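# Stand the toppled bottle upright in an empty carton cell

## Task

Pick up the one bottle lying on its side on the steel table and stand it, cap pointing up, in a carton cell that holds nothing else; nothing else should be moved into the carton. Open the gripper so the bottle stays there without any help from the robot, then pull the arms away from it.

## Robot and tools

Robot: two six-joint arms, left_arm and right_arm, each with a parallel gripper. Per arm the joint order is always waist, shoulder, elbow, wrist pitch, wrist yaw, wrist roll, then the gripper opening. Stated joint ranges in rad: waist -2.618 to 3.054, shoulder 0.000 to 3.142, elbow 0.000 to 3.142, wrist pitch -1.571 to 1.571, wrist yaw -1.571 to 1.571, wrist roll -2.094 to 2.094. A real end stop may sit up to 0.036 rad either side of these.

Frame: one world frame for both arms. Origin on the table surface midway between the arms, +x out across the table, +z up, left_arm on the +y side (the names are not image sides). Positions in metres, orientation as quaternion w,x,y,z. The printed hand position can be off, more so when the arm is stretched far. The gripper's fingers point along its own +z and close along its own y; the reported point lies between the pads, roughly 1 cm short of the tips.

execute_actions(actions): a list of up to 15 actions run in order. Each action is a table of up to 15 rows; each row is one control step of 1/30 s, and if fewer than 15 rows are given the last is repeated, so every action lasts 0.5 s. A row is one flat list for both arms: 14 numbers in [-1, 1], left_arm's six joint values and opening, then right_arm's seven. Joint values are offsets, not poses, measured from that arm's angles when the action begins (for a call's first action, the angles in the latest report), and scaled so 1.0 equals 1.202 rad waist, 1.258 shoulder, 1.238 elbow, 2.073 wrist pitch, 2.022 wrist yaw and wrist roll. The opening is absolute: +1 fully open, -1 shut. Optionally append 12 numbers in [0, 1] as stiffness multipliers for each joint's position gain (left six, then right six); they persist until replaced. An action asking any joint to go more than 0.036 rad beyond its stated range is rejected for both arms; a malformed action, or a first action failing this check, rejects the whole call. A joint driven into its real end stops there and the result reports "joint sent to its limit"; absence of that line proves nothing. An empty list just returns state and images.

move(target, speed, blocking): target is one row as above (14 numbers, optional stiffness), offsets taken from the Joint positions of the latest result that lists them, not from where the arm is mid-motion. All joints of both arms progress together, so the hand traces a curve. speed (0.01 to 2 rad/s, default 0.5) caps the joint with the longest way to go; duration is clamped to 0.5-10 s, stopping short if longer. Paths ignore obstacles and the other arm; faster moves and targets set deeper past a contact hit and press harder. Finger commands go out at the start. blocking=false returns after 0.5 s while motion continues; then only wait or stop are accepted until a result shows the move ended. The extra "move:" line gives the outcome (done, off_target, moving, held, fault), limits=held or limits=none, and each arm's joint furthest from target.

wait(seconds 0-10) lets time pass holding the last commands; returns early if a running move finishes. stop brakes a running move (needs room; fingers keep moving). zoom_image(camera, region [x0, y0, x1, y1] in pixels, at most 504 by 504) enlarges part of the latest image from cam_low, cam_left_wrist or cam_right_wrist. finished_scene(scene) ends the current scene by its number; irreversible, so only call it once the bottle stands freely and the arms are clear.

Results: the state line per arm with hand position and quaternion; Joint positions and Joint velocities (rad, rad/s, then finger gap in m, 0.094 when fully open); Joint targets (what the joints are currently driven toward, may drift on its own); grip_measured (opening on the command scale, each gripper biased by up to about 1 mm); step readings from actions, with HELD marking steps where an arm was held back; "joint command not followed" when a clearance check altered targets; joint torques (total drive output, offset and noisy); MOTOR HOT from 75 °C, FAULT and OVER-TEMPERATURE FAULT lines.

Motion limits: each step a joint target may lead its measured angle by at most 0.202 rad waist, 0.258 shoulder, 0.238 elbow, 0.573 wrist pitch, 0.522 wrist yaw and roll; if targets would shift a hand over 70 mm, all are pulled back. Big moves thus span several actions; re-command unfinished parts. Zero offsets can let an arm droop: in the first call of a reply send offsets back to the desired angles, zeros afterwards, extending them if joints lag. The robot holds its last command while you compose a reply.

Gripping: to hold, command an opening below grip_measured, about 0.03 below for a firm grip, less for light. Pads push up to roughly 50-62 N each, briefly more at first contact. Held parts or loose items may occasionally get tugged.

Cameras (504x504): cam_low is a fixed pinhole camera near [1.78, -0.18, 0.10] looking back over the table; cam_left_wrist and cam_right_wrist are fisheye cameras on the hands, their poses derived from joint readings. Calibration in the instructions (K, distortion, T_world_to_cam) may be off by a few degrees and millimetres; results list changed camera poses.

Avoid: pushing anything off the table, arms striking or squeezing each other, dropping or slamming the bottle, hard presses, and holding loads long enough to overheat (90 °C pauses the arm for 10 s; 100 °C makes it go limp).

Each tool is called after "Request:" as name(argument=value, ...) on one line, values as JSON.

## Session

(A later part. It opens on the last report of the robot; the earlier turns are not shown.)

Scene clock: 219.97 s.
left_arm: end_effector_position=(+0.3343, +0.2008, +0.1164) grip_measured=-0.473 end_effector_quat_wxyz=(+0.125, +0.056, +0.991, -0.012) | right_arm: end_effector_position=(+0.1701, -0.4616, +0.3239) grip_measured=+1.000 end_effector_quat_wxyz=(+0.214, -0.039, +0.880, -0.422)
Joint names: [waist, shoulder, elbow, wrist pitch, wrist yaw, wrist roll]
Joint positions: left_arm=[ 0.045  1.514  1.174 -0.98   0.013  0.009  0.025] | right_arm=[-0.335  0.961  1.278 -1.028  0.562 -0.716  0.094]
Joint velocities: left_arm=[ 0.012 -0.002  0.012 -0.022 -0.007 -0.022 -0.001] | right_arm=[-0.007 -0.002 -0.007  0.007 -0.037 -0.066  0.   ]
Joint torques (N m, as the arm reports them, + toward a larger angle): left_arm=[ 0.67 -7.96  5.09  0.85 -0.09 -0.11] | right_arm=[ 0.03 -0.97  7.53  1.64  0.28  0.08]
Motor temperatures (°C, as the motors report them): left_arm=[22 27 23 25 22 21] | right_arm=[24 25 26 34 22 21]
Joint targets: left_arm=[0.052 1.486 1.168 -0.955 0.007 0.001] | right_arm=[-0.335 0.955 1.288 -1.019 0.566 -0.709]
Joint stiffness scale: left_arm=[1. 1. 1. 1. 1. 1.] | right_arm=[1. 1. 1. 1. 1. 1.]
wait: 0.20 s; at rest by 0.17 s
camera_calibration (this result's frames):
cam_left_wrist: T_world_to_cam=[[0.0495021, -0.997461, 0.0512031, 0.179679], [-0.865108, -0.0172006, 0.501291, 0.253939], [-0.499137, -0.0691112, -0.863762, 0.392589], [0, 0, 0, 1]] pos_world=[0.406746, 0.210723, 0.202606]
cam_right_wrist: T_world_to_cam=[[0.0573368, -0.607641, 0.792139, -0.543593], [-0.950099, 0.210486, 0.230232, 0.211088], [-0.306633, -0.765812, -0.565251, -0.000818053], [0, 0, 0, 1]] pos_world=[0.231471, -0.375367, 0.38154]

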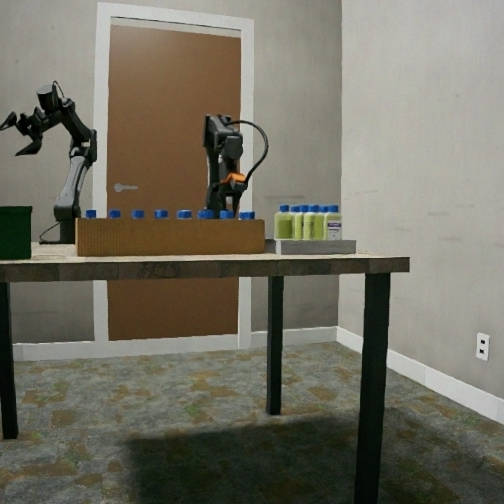

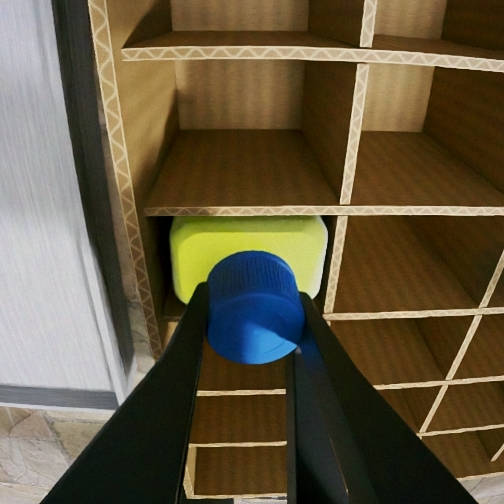

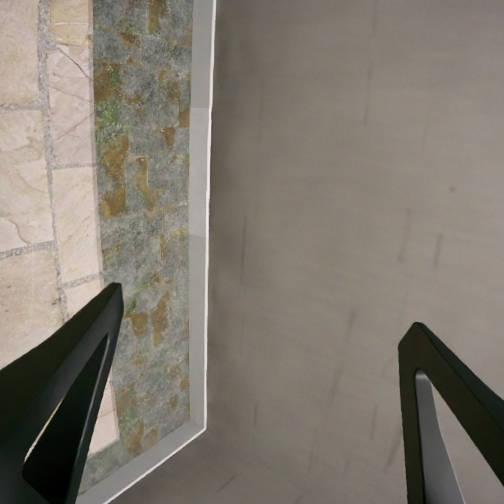

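Request:
execute_actions(actions=[[[0.0058,-0.0223,-0.0048,0.0090,-0.003,-0.004,-0.5,0,-0.005,0.008,0.004,0.002,0.0035,1],[0.0058,-0.0223,-0.0048,0.0060,-0.003,-0.004,-0.5,0,-0.005,0.008,0.004,0.002,0.0035,1],[0.0058,-0.0223,-0.0048,0.0030,-0.003,-0.004,-0.5,0,-0.005,0.008,0.004,0.002,0.0035,1],[0.0058,-0.0223,-0.0048,0.0005,-0.003,-0.004,-0.5,0,-0.005,0.008,0.004,0.002,0.0035,1],[0.0058,-0.0223,-0.0048,-0.0020,-0.003,-0.004,-0.5,0,-0.005,0.008,0.004,0.002,0.0035,1],[0.0058,-0.0223,-0.0048,-0.0040,-0.003,-0.004,-0.5,0,-0.005,0.008,0.004,0.002,0.0035,1],[0.0058,-0.0223,-0.0048,-0.0060,-0.003,-0.004,-0.5,0,-0.005,0.008,0.004,0.002,0.0035,1],[0.0058,-0.0223,-0.0048,-0.0075,-0.003,-0.004,-0.5,0,-0.005,0.008,0.004,0.002,0.0035,1],[0.0058,-0.0223,-0.0048,-0.0090,-0.003,-0.004,-0.5,0,-0.005,0.008,0.004,0.002,0.0035,1]]])

Request:
wait(seconds=0.2)

Scene clock: 222.27 s.
left_arm: end_effector_position=(+0.3337, +0.2009, +0.1162) grip_measured=-0.473 end_effector_quat_wxyz=(+0.123, +0.056, +0.991, -0.012) | right_arm: end_effector_position=(+0.1701, -0.4616, +0.3239) grip_measured=+1.000 end_effector_quat_wxyz=(+0.214, -0.039, +0.880, -0.422)
Joint names: [waist, shoulder, elbow, wrist pitch, wrist yaw, wrist roll]
Joint positions: left_arm=[ 0.045  1.514  1.174 -0.982  0.013  0.009  0.025] | right_arm=[-0.335  0.961  1.278 -1.028  0.562 -0.716  0.094]
Joint velocities: left_arm=[-0.007  0.002 -0.002 -0.081  0.037 -0.007  0.001] | right_arm=[-0.002 -0.017 -0.012 -0.051  0.022 -0.007  0.   ]
Joint torques (N m, as the arm reports them, + toward a larger angle): left_arm=[ 0.47 -8.02  5.14  0.41 -0.09 -0.09] | right_arm=[ 0.02 -0.97  7.54  1.64  0.27  0.09]
Motor temperatures (°C, as the motors report them): left_arm=[22 27 23 25 22 21] | right_arm=[24 25 26 34 22 21]
Joint targets: left_arm=[0.052 1.486 1.168 -0.998 0.007 0.001] | right_arm=[-0.335 0.955 1.288 -1.019 0.566 -0.709]
Joint stiffness scale: left_arm=[1. 1. 1. 1. 1. 1.] | right_arm=[1. 1. 1. 1. 1. 1.]
Step readings (joint positions):
0: left_arm=[0.045 1.514 1.174 -0.980 0.013 0.009] | right_arm=[-0.335 0.961 1.278 -1.028 0.562 -0.716]
1: left_arm=[0.045 1.514 1.174 -0.980 0.013 0.009] | right_arm=[-0.335 0.961 1.278 -1.028 0.562 -0.716]
2: left_arm=[0.045 1.514 1.174 -0.980 0.013 0.009] | right_arm=[-0.335 0.961 1.278 -1.028 0.562 -0.716]
4: left_arm=[0.045 1.514 1.174 -0.980 0.013 0.009] | right_arm=[-0.335 0.961 1.278 -1.028 0.562 -0.716]
8: left_arm=[0.045 1.514 1.174 -0.981 0.013 0.009] | right_arm=[-0.335 0.961 1.278 -1.028 0.562 -0.716]
15: Joint positions above
camera_calibration (this result's frames):
cam_left_wrist: T_world_to_cam=[[0.0496375, -0.997475, 0.0507965, 0.17979], [-0.863773, -0.0173392, 0.503582, 0.252785], [-0.50143, -0.0688732, -0.862453, 0.392697], [0, 0, 0, 1]] pos_world=[0.406335, 0.210766, 0.202252]
cam_right_wrist: T_world_to_cam=[[0.0573368, -0.607641, 0.792139, -0.543593], [-0.950099, 0.210486, 0.230232, 0.211088], [-0.306633, -0.765812, -0.565251, -0.000818053], [0, 0, 0, 1]] pos_world=[0.231471, -0.375367, 0.38154]

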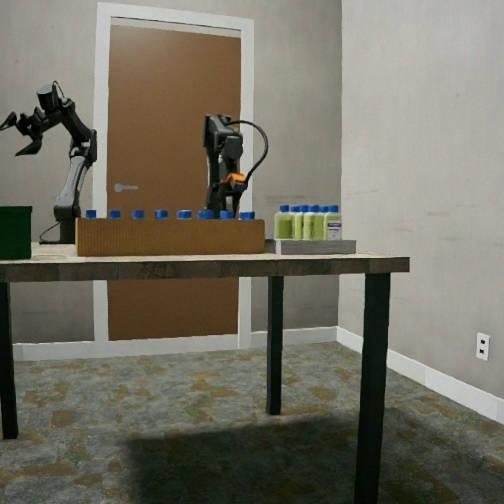

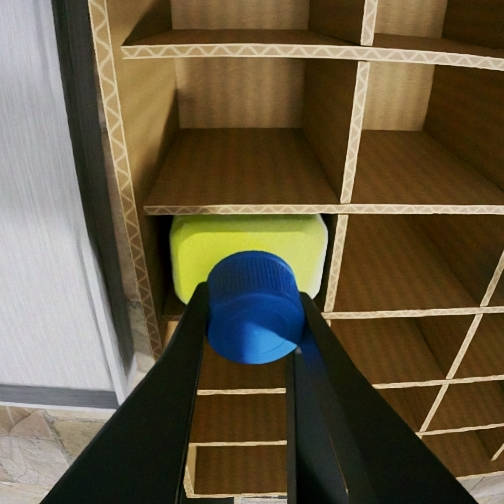

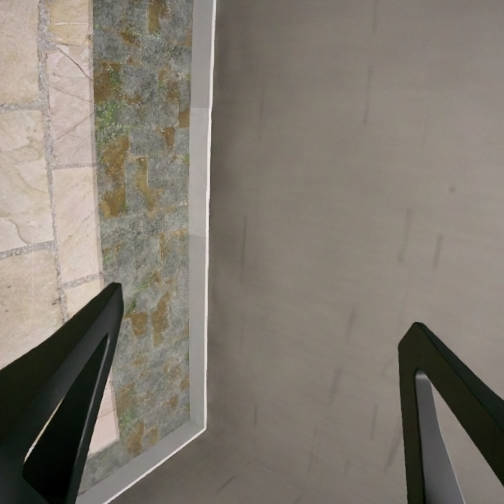

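Scene clock: 222.47 s.
left_arm: end_effector_position=(+0.3337, +0.2009, +0.1162) grip_measured=-0.473 end_effector_quat_wxyz=(+0.123, +0.056, +0.991, -0.012) | right_arm: end_effector_position=(+0.1701, -0.4616, +0.3239) grip_measured=+1.000 end_effector_quat_wxyz=(+0.214, -0.039, +0.880, -0.422)
Joint names: [waist, shoulder, elbow, wrist pitch, wrist yaw, wrist roll]
Joint positions: left_arm=[ 0.045  1.514  1.174 -0.982  0.013  0.009  0.025] | right_arm=[-0.335  0.961  1.278 -1.028  0.562 -0.716  0.094]
Joint velocities: left_arm=[ 0.007 -0.002 -0.002 -0.051  0.037  0.066  0.001] | right_arm=[ 0.022  0.002  0.007  0.037 -0.095  0.022  0.   ]
Joint torques (N m, as the arm reports them, + toward a larger angle): left_arm=[ 0.56 -8.03  5.14  0.42 -0.07 -0.1 ] | right_arm=[ 0.04 -0.92  7.56  1.62  0.28  0.08]
Motor temperatures (°C, as the motors report them): left_arm=[22 27 23 25 22 21] | right_arm=[24 25 26 34 22 21]
Joint targets: left_arm=[0.052 1.486 1.168 -0.998 0.007 0.001] | right_arm=[-0.335 0.955 1.288 -1.019 0.566 -0.709]
Joint stiffness scale: left_arm=[1. 1. 1. 1. 1. 1.] | right_arm=[1. 1. 1. 1. 1. 1.]
wait: 0.20 s; at rest by 0.17 s
camera_calibration (this result's frames):
cam_left_wrist: T_world_to_cam=[[0.0496375, -0.997475, 0.0507965, 0.17979], [-0.863773, -0.0173392, 0.503582, 0.252785], [-0.50143, -0.0688732, -0.862453, 0.392697], [0, 0, 0, 1]] pos_world=[0.406335, 0.210766, 0.202252]
cam_right_wrist: T_world_to_cam=[[0.0573368, -0.607641, 0.792139, -0.543593], [-0.950099, 0.210486, 0.230232, 0.211088], [-0.306633, -0.765812, -0.565251, -0.000818053], [0, 0, 0, 1]] pos_world=[0.231471, -0.375367, 0.38154]

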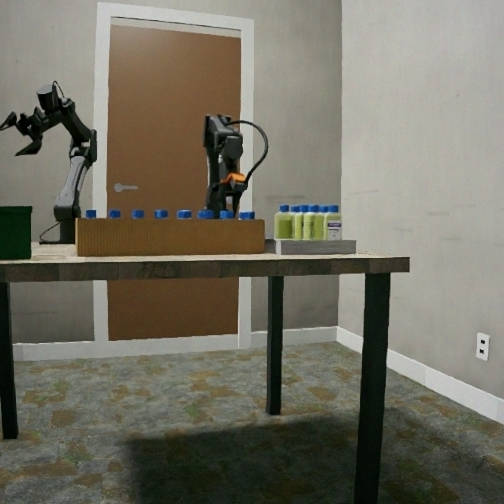

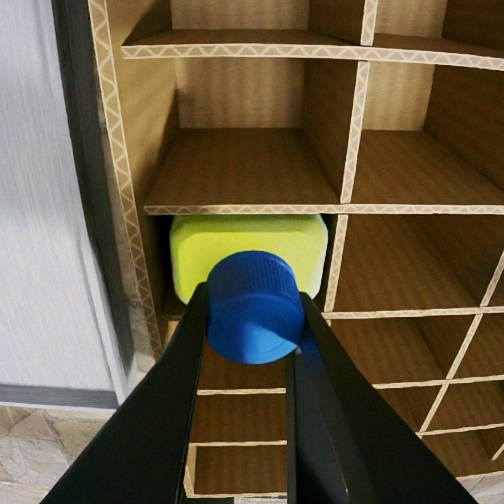

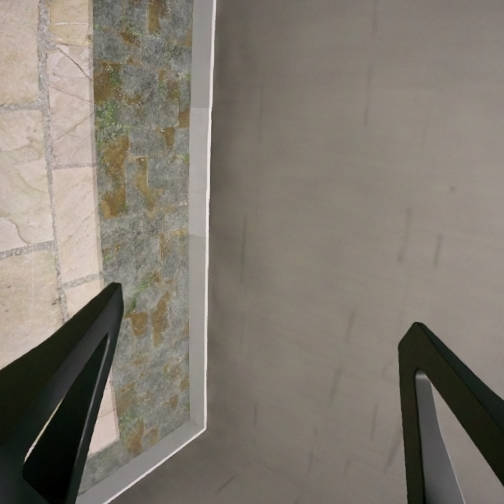

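Request:
execute_actions(actions=[[[0.0058,-0.021,-0.002,-0.004,-0.003,-0.004,-0.5,0,-0.005,0.008,0.004,0.002,0.0035,1],[0.0058,-0.020,0.000,-0.001,-0.003,-0.004,-0.5,0,-0.005,0.008,0.004,0.002,0.0035,1],[0.0058,-0.019,0.002,0.002,-0.003,-0.004,-0.49,0,-0.005,0.008,0.004,0.002,0.0035,1],[0.0058,-0.018,0.003,0.004,-0.003,-0.004,-0.48,0,-0.005,0.008,0.004,0.002,0.0035,1],[0.0058,-0.018,0.004,0.005,-0.003,-0.004,-0.47,0,-0.005,0.008,0.004,0.002,0.0035,1],[0.0058,-0.018,0.004,0.005,-0.003,-0.004,-0.46,0,-0.005,0.008,0.004,0.002,0.0035,1],[0.0058,-0.018,0.004,0.005,-0.003,-0.004,-0.45,0,-0.005,0.008,0.004,0.002,0.0035,1],[0.0058,-0.018,0.004,0.005,-0.003,-0.004,-0.44,0,-0.005,0.008,0.004,0.002,0.0035,1],[0.0058,-0.018,0.004,0.005,-0.003,-0.004,-0.43,0,-0.005,0.008,0.004,0.002,0.0035,1],[0.0058,-0.018,0.004,0.005,-0.003,-0.004,-0.42,0,-0.005,0.008,0.004,0.002,0.0035,1],[0.0058,-0.018,0.004,0.005,-0.003,-0.004,-0.40,0,-0.005,0.008,0.004,0.002,0.0035,1],[0.0058,-0.018,0.004,0.005,-0.003,-0.004,-0.38,0,-0.005,0.008,0.004,0.002,0.0035,1],[0.0058,-0.018,0.004,0.005,-0.003,-0.004,-0.36,0,-0.005,0.008,0.004,0.002,0.0035,1],[0.0058,-0.018,0.004,0.005,-0.003,-0.004,-0.34,0,-0.005,0.008,0.004,0.002,0.0035,1],[0.0058,-0.018,0.004,0.005,-0.003,-0.004,-0.32,0,-0.005,0.008,0.004,0.002,0.0035,1]]])

Request:
wait(seconds=0.3)

Scene clock: 224.13 s.
left_arm: end_effector_position=(+0.3337, +0.2013, +0.1162) grip_measured=-0.332 end_effector_quat_wxyz=(+0.123, +0.056, +0.991, -0.011) | right_arm: end_effector_position=(+0.1701, -0.4616, +0.3239) grip_measured=+1.000 end_effector_quat_wxyz=(+0.214, -0.039, +0.880, -0.422)
Joint names: [waist, shoulder, elbow, wrist pitch, wrist yaw, wrist roll]
Joint positions: left_arm=[ 0.045  1.514  1.174 -0.982  0.01   0.009  0.031] | right_arm=[-0.335  0.961  1.278 -1.028  0.562 -0.716  0.094]
Joint velocities: left_arm=[-0.002 -0.002  0.002  0.051 -0.022 -0.037  0.02 ] | right_arm=[-0.027 -0.002 -0.012  0.007  0.022 -0.007  0.   ]
Joint torques (N m, as the arm reports them, + toward a larger angle): left_arm=[ 0.53 -7.48  5.94  0.71 -0.04 -0.09] | right_arm=[ 0.   -0.96  7.58  1.63  0.27  0.08]
Motor temperatures (°C, as the motors report them): left_arm=[22 27 23 25 22 21] | right_arm=[24 25 26 34 22 21]
Joint targets: left_arm=[0.052 1.491 1.179 -0.972 0.007 0.001] | right_arm=[-0.335 0.955 1.288 -1.019 0.566 -0.709]
Joint stiffness scale: left_arm=[1. 1. 1. 1. 1. 1.] | right_arm=[1. 1. 1. 1. 1. 1.]
Step readings (joint positions):
0: left_arm=[0.045 1.514 1.174 -0.982 0.013 0.009] | right_arm=[-0.335 0.961 1.278 -1.028 0.562 -0.716]
1: left_arm=[0.045 1.514 1.174 -0.982 0.013 0.009] | right_arm=[-0.335 0.961 1.278 -1.028 0.562 -0.716]
2: left_arm=[0.045 1.514 1.174 -0.982 0.013 0.009] | right_arm=[-0.335 0.961 1.278 -1.028 0.562 -0.716]
4: left_arm=[0.045 1.514 1.174 -0.982 0.013 0.009] | right_arm=[-0.335 0.961 1.278 -1.028 0.562 -0.716]
8: left_arm=[0.045 1.514 1.174 -0.982 0.012 0.009] | right_arm=[-0.335 0.961 1.278 -1.028 0.562 -0.716]
15: Joint positions above
camera_calibration (this result's frames):
cam_left_wrist: T_world_to_cam=[[0.0501875, -0.997556, 0.0486066, 0.18028], [-0.863878, -0.0189363, 0.503344, 0.253216], [-0.501194, -0.0672518, -0.862718, 0.392369], [0, 0, 0, 1]] pos_world=[0.406353, 0.211022, 0.202286]
cam_right_wrist: T_world_to_cam=[[0.0573368, -0.607641, 0.792139, -0.543593], [-0.950099, 0.210486, 0.230232, 0.211088], [-0.306633, -0.765812, -0.565251, -0.000818053], [0, 0, 0, 1]] pos_world=[0.231471, -0.375367, 0.38154]

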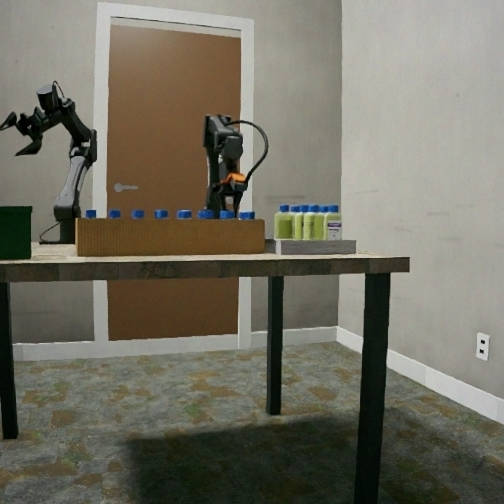

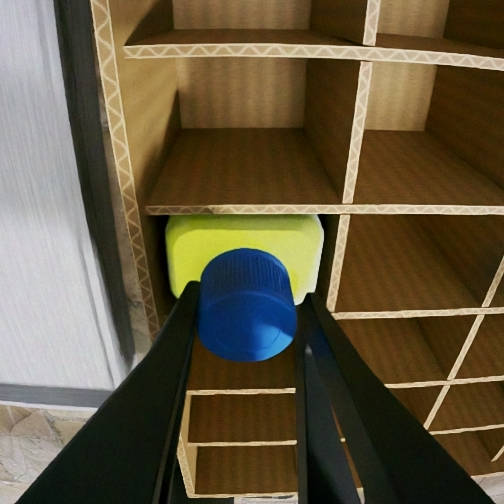

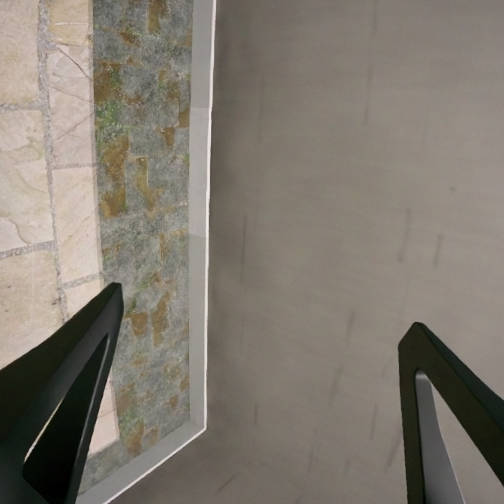

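Scene clock: 224.43 s.
left_arm: end_effector_position=(+0.3338, +0.2014, +0.1162) grip_measured=-0.322 end_effector_quat_wxyz=(+0.124, +0.056, +0.991, -0.011) | right_arm: end_effector_position=(+0.1701, -0.4616, +0.3239) grip_measured=+1.000 end_effector_quat_wxyz=(+0.214, -0.039, +0.880, -0.422)
Joint names: [waist, shoulder, elbow, wrist pitch, wrist yaw, wrist roll]
Joint positions: left_arm=[ 0.045  1.514  1.174 -0.982  0.01   0.009  0.032] | right_arm=[-0.335  0.961  1.278 -1.028  0.562 -0.716  0.094]
Joint velocities: left_arm=[ 0.002 -0.002  0.022  0.095  0.007  0.11   0.   ] | right_arm=[ 0.007  0.002 -0.002  0.037 -0.007  0.037  0.   ]
Joint torques (N m, as the arm reports them, + toward a larger angle): left_arm=[ 0.47 -7.58  5.74  0.7  -0.05 -0.08] | right_arm=[ 0.02 -0.94  7.57  1.63  0.27  0.08]
Motor temperatures (°C, as the motors report them): left_arm=[22 27 23 25 22 21] | right_arm=[24 25 26 34 22 21]
Joint targets: left_arm=[0.052 1.491 1.179 -0.972 0.007 0.001] | right_arm=[-0.335 0.955 1.288 -1.019 0.566 -0.709]
Joint stiffness scale: left_arm=[1. 1. 1. 1. 1. 1.] | right_arm=[1. 1. 1. 1. 1. 1.]
wait: 0.30 s; at rest by 0.20 s
camera_calibration (this result's frames):
cam_left_wrist: T_world_to_cam=[[0.0503709, -0.997582, 0.0478767, 0.180444], [-0.863913, -0.0194685, 0.503264, 0.25336], [-0.501115, -0.0667112, -0.862805, 0.392259], [0, 0, 0, 1]] pos_world=[0.406359, 0.211108, 0.202297]
cam_right_wrist: T_world_to_cam=[[0.0573368, -0.607641, 0.792139, -0.543593], [-0.950099, 0.210486, 0.230232, 0.211088], [-0.306633, -0.765812, -0.565251, -0.000818053], [0, 0, 0, 1]] pos_world=[0.231471, -0.375367, 0.38154]

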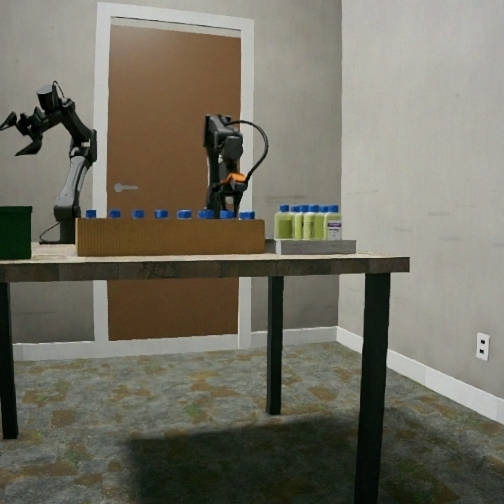

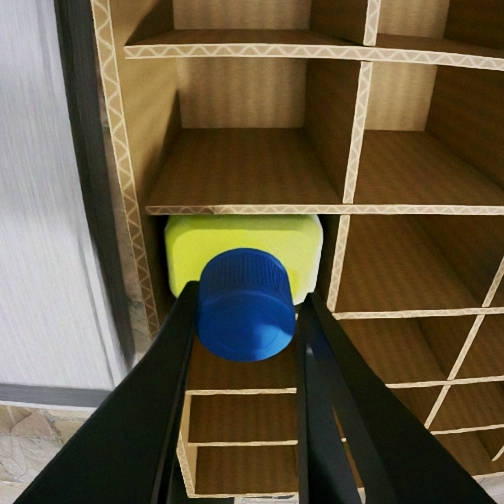

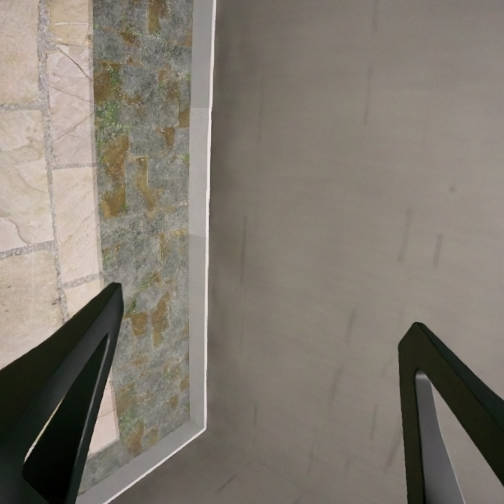

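Request:
execute_actions(actions=[[[0.0058,-0.018,0.004,0.005,-0.003,-0.004,-0.28,0,-0.005,0.008,0.004,0.002,0.0035,1],[0.0058,-0.018,0.004,0.005,-0.003,-0.004,-0.23,0,-0.005,0.008,0.004,0.002,0.0035,1],[0.0058,-0.018,0.004,0.005,-0.003,-0.004,-0.17,0,-0.005,0.008,0.004,0.002,0.0035,1],[0.0058,-0.018,0.006,0.005,-0.003,-0.004,-0.11,0,-0.005,0.008,0.004,0.002,0.0035,1],[0.0058,-0.018,0.009,0.005,-0.003,-0.004,-0.05,0,-0.005,0.008,0.004,0.002,0.0035,1],[0.0058,-0.018,0.013,0.005,-0.003,-0.004,0.0,0,-0.005,0.008,0.004,0.002,0.0035,1],[0.0058,-0.018,0.018,0.004,-0.003,-0.004,0.05,0,-0.005,0.008,0.004,0.002,0.0035,1],[0.0058,-0.018,0.024,0.002,-0.003,-0.004,0.10,0,-0.005,0.008,0.004,0.002,0.0035,1],[0.0058,-0.018,0.031,0.000,-0.003,-0.004,0.13,0,-0.005,0.008,0.004,0.002,0.0035,1],[0.0058,-0.018,0.039,-0.003,-0.003,-0.004,0.15,0,-0.005,0.008,0.004,0.002,0.0035,1],[0.0058,-0.018,0.047,-0.006,-0.003,-0.004,0.15,0,-0.005,0.008,0.004,0.002,0.0035,1],[0.0058,-0.018,0.055,-0.009,-0.003,-0.004,0.15,0,-0.005,0.008,0.004,0.002,0.0035,1],[0.0058,-0.018,0.063,-0.012,-0.003,-0.004,0.15,0,-0.005,0.008,0.004,0.002,0.0035,1],[0.0058,-0.018,0.071,-0.015,-0.003,-0.004,0.15,0,-0.005,0.008,0.004,0.002,0.0035,1],[0.0058,-0.018,0.078,-0.018,-0.003,-0.004,0.15,0,-0.005,0.008,0.004,0.002,0.0035,1]]])

Scene clock: 227.60 s.
left_arm: end_effector_position=(+0.3425, +0.2006, +0.1305) grip_measured=+0.148 end_effector_quat_wxyz=(+0.140, +0.056, +0.989, -0.011) | right_arm: end_effector_position=(+0.1701, -0.4616, +0.3239) grip_measured=+1.000 end_effector_quat_wxyz=(+0.214, -0.039, +0.880, -0.422)
Joint names: [waist, shoulder, elbow, wrist pitch, wrist yaw, wrist roll]
Joint positions: left_arm=[ 0.045  1.514  1.222 -0.998  0.009  0.009  0.054] | right_arm=[-0.335  0.961  1.278 -1.028  0.562 -0.716  0.094]
Joint velocities: left_arm=[-0.002  0.007  0.325 -0.066 -0.007  0.007 -0.001] | right_arm=[-0.002  0.002 -0.012 -0.037 -0.022  0.022  0.   ]
Joint torques (N m, as the arm reports them, + toward a larger angle): left_arm=[ 0.69 -7.55  7.37  0.58 -0.08 -0.14] | right_arm=[-0.01 -0.98  7.56  1.63  0.28  0.07]
Motor temperatures (°C, as the motors report them): left_arm=[22 27 23 25 22 21] | right_arm=[24 25 26 34 22 21]
Joint targets: left_arm=[0.052 1.491 1.270 -1.020 0.004 0.001] | right_arm=[-0.335 0.955 1.288 -1.019 0.566 -0.709]
Joint stiffness scale: left_arm=[1. 1. 1. 1. 1. 1.] | right_arm=[1. 1. 1. 1. 1. 1.]
Step readings (joint positions):
0: left_arm=[0.045 1.514 1.174 -0.982 0.010 0.009] | right_arm=[-0.335 0.961 1.278 -1.028 0.562 -0.716]
1: left_arm=[0.045 1.514 1.174 -0.982 0.010 0.009] | right_arm=[-0.335 0.961 1.278 -1.028 0.562 -0.716]
2: left_arm=[0.045 1.514 1.174 -0.982 0.009 0.009] | right_arm=[-0.335 0.961 1.278 -1.028 0.562 -0.716]
4: left_arm=[0.045 1.514 1.174 -0.982 0.009 0.009] | right_arm=[-0.335 0.961 1.278 -1.028 0.562 -0.716]
8: left_arm=[0.045 1.514 1.174 -0.982 0.009 0.009] | right_arm=[-0.335 0.961 1.278 -1.028 0.562 -0.716]
15: Joint positions above
camera_calibration (this result's frames):
cam_left_wrist: T_world_to_cam=[[0.0488305, -0.997426, 0.0525106, 0.17837], [-0.87989, -0.0180782, 0.474834, 0.262609], [-0.472662, -0.0693899, -0.878508, 0.40178], [0, 0, 0, 1]] pos_world=[0.412264, 0.210538, 0.218905]
cam_right_wrist: T_world_to_cam=[[0.0573368, -0.607641, 0.792139, -0.543593], [-0.950099, 0.210486, 0.230232, 0.211088], [-0.306633, -0.765812, -0.565251, -0.000818053], [0, 0, 0, 1]] pos_world=[0.231471, -0.375367, 0.38154]

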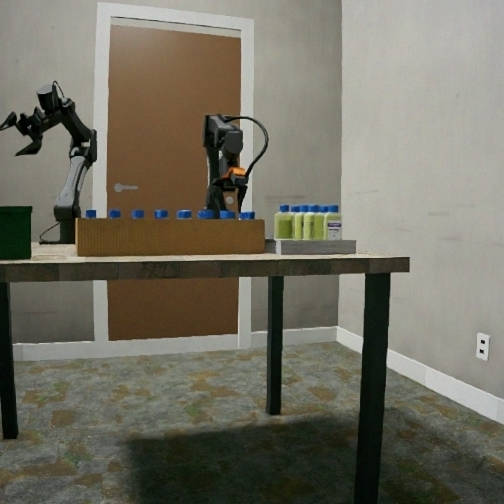

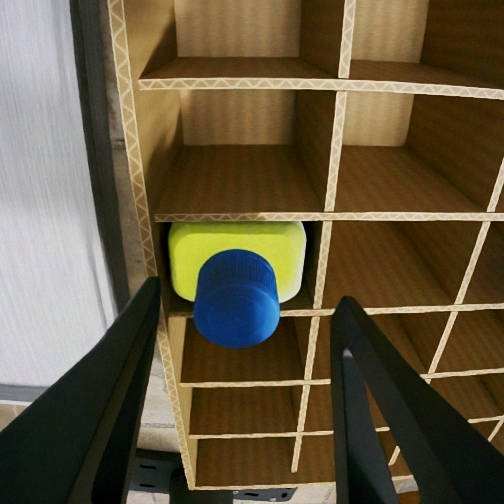

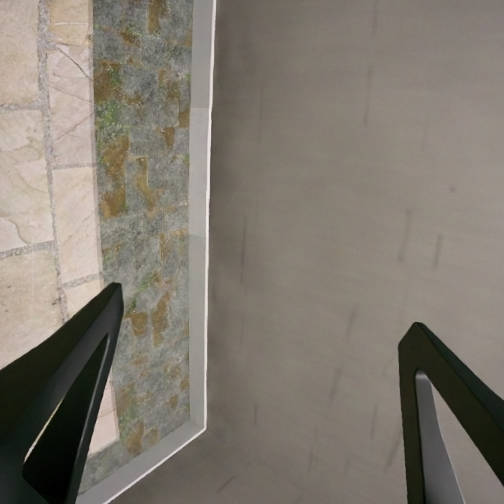

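Request:
move(target=[0.0058,-0.06,0.40,-0.20,-0.002,-0.004,0.15,0,-0.005,0.008,0.004,0.002,0.0035,1], speed=0.6)

Scene clock: 232.63 s.
left_arm: end_effector_position=(+0.3276, +0.2021, +0.2701) grip_measured=+0.148 end_effector_quat_wxyz=(+0.203, +0.056, +0.977, -0.014) | right_arm: end_effector_position=(+0.1701, -0.4616, +0.3239) grip_measured=+1.000 end_effector_quat_wxyz=(+0.214, -0.039, +0.880, -0.422)
Joint names: [waist, shoulder, elbow, wrist pitch, wrist yaw, wrist roll]
Joint positions: left_arm=[ 0.045  1.451  1.695 -1.405  0.009  0.009  0.054] | right_arm=[-0.335  0.961  1.278 -1.028  0.562 -0.716  0.094]
Joint velocities: left_arm=[-0.022 -0.002 -0.017  0.066 -0.007 -0.037 -0.   ] | right_arm=[ 0.007 -0.002 -0.007  0.037 -0.037  0.051  0.   ]
Joint torques (N m, as the arm reports them, + toward a larger angle): left_arm=[ 0.47 -5.67  6.86  0.76 -0.06 -0.12] | right_arm=[ 0.04 -0.95  7.55  1.64  0.28  0.08]
Motor temperatures (°C, as the motors report them): left_arm=[22 27 23 25 22 21] | right_arm=[24 25 26 34 22 21]
Joint targets: left_arm=[0.052 1.438 1.717 -1.413 0.005 0.001] | right_arm=[-0.335 0.955 1.288 -1.019 0.566 -0.709]
Joint stiffness scale: left_arm=[1. 1. 1. 1. 1. 1.] | right_arm=[1. 1. 1. 1. 1. 1.]
move: off_target (left_arm); limits=none; left_arm: farthest joint: the elbow, 0.022 radians from its target (0.472 radians at the start); right_arm: farthest joint: the elbow, 0.010 radians from its target (0.010 radians at the start)
camera_calibration (this result's frames):
cam_left_wrist: T_world_to_cam=[[0.0408906, -0.996602, 0.0715049, 0.170617], [-0.933272, -0.0125378, 0.358952, 0.230876], [-0.356836, -0.0814113, -0.930613, 0.496051], [0, 0, 0, 1]] pos_world=[0.385502, 0.213316, 0.366559]
cam_right_wrist: T_world_to_cam=[[0.0580318, -0.60737, 0.792297, -0.543637], [-0.95006, 0.210158, 0.230693, 0.21078], [-0.306623, -0.766117, -0.564842, -0.00109322], [0, 0, 0, 1]] pos_world=[0.231467, -0.375323, 0.381479]

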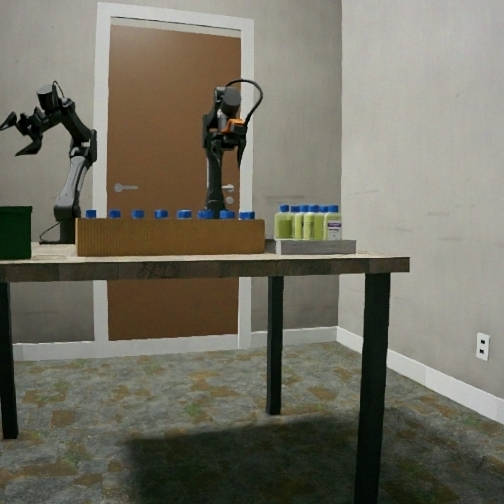

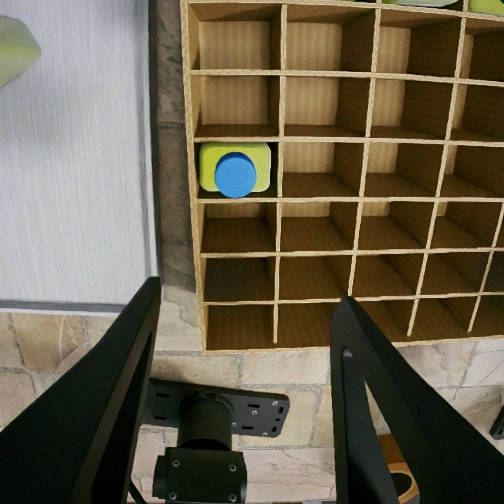

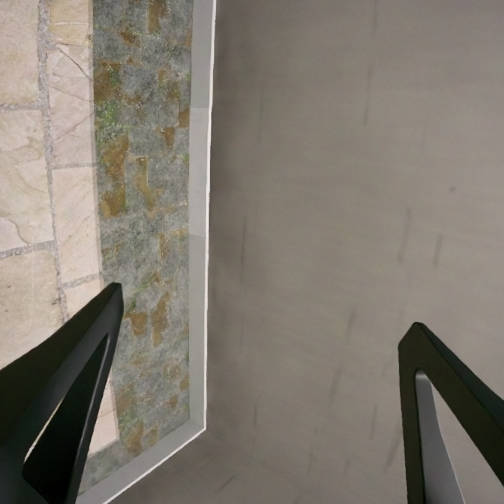

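Request:
zoom_image(camera="cam_left_wrist", region=[170, 110, 310, 230])

Request:
zoom_image(camera="cam_low", region=[170, 185, 280, 240])

Region (170, 110, 310, 230) of cam_left_wrist's 504x504 image, scaled by 3.600, with more detail than that image has; it fills the top 432 rows of this view, and the rest is white.

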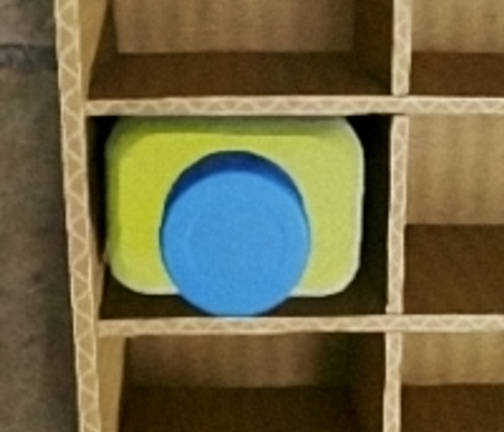

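Region (170, 185, 280, 240) of cam_low's 504x504 image, scaled by 4.582, with more detail than that image has.

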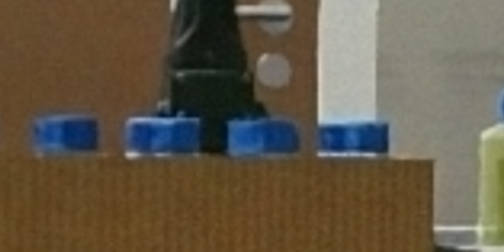

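The bottle is upright in the cell with its cap level with the others, and the gripper is open and clear.

Request:
finished_scene(scene=2)

The scene is finished: the task was done.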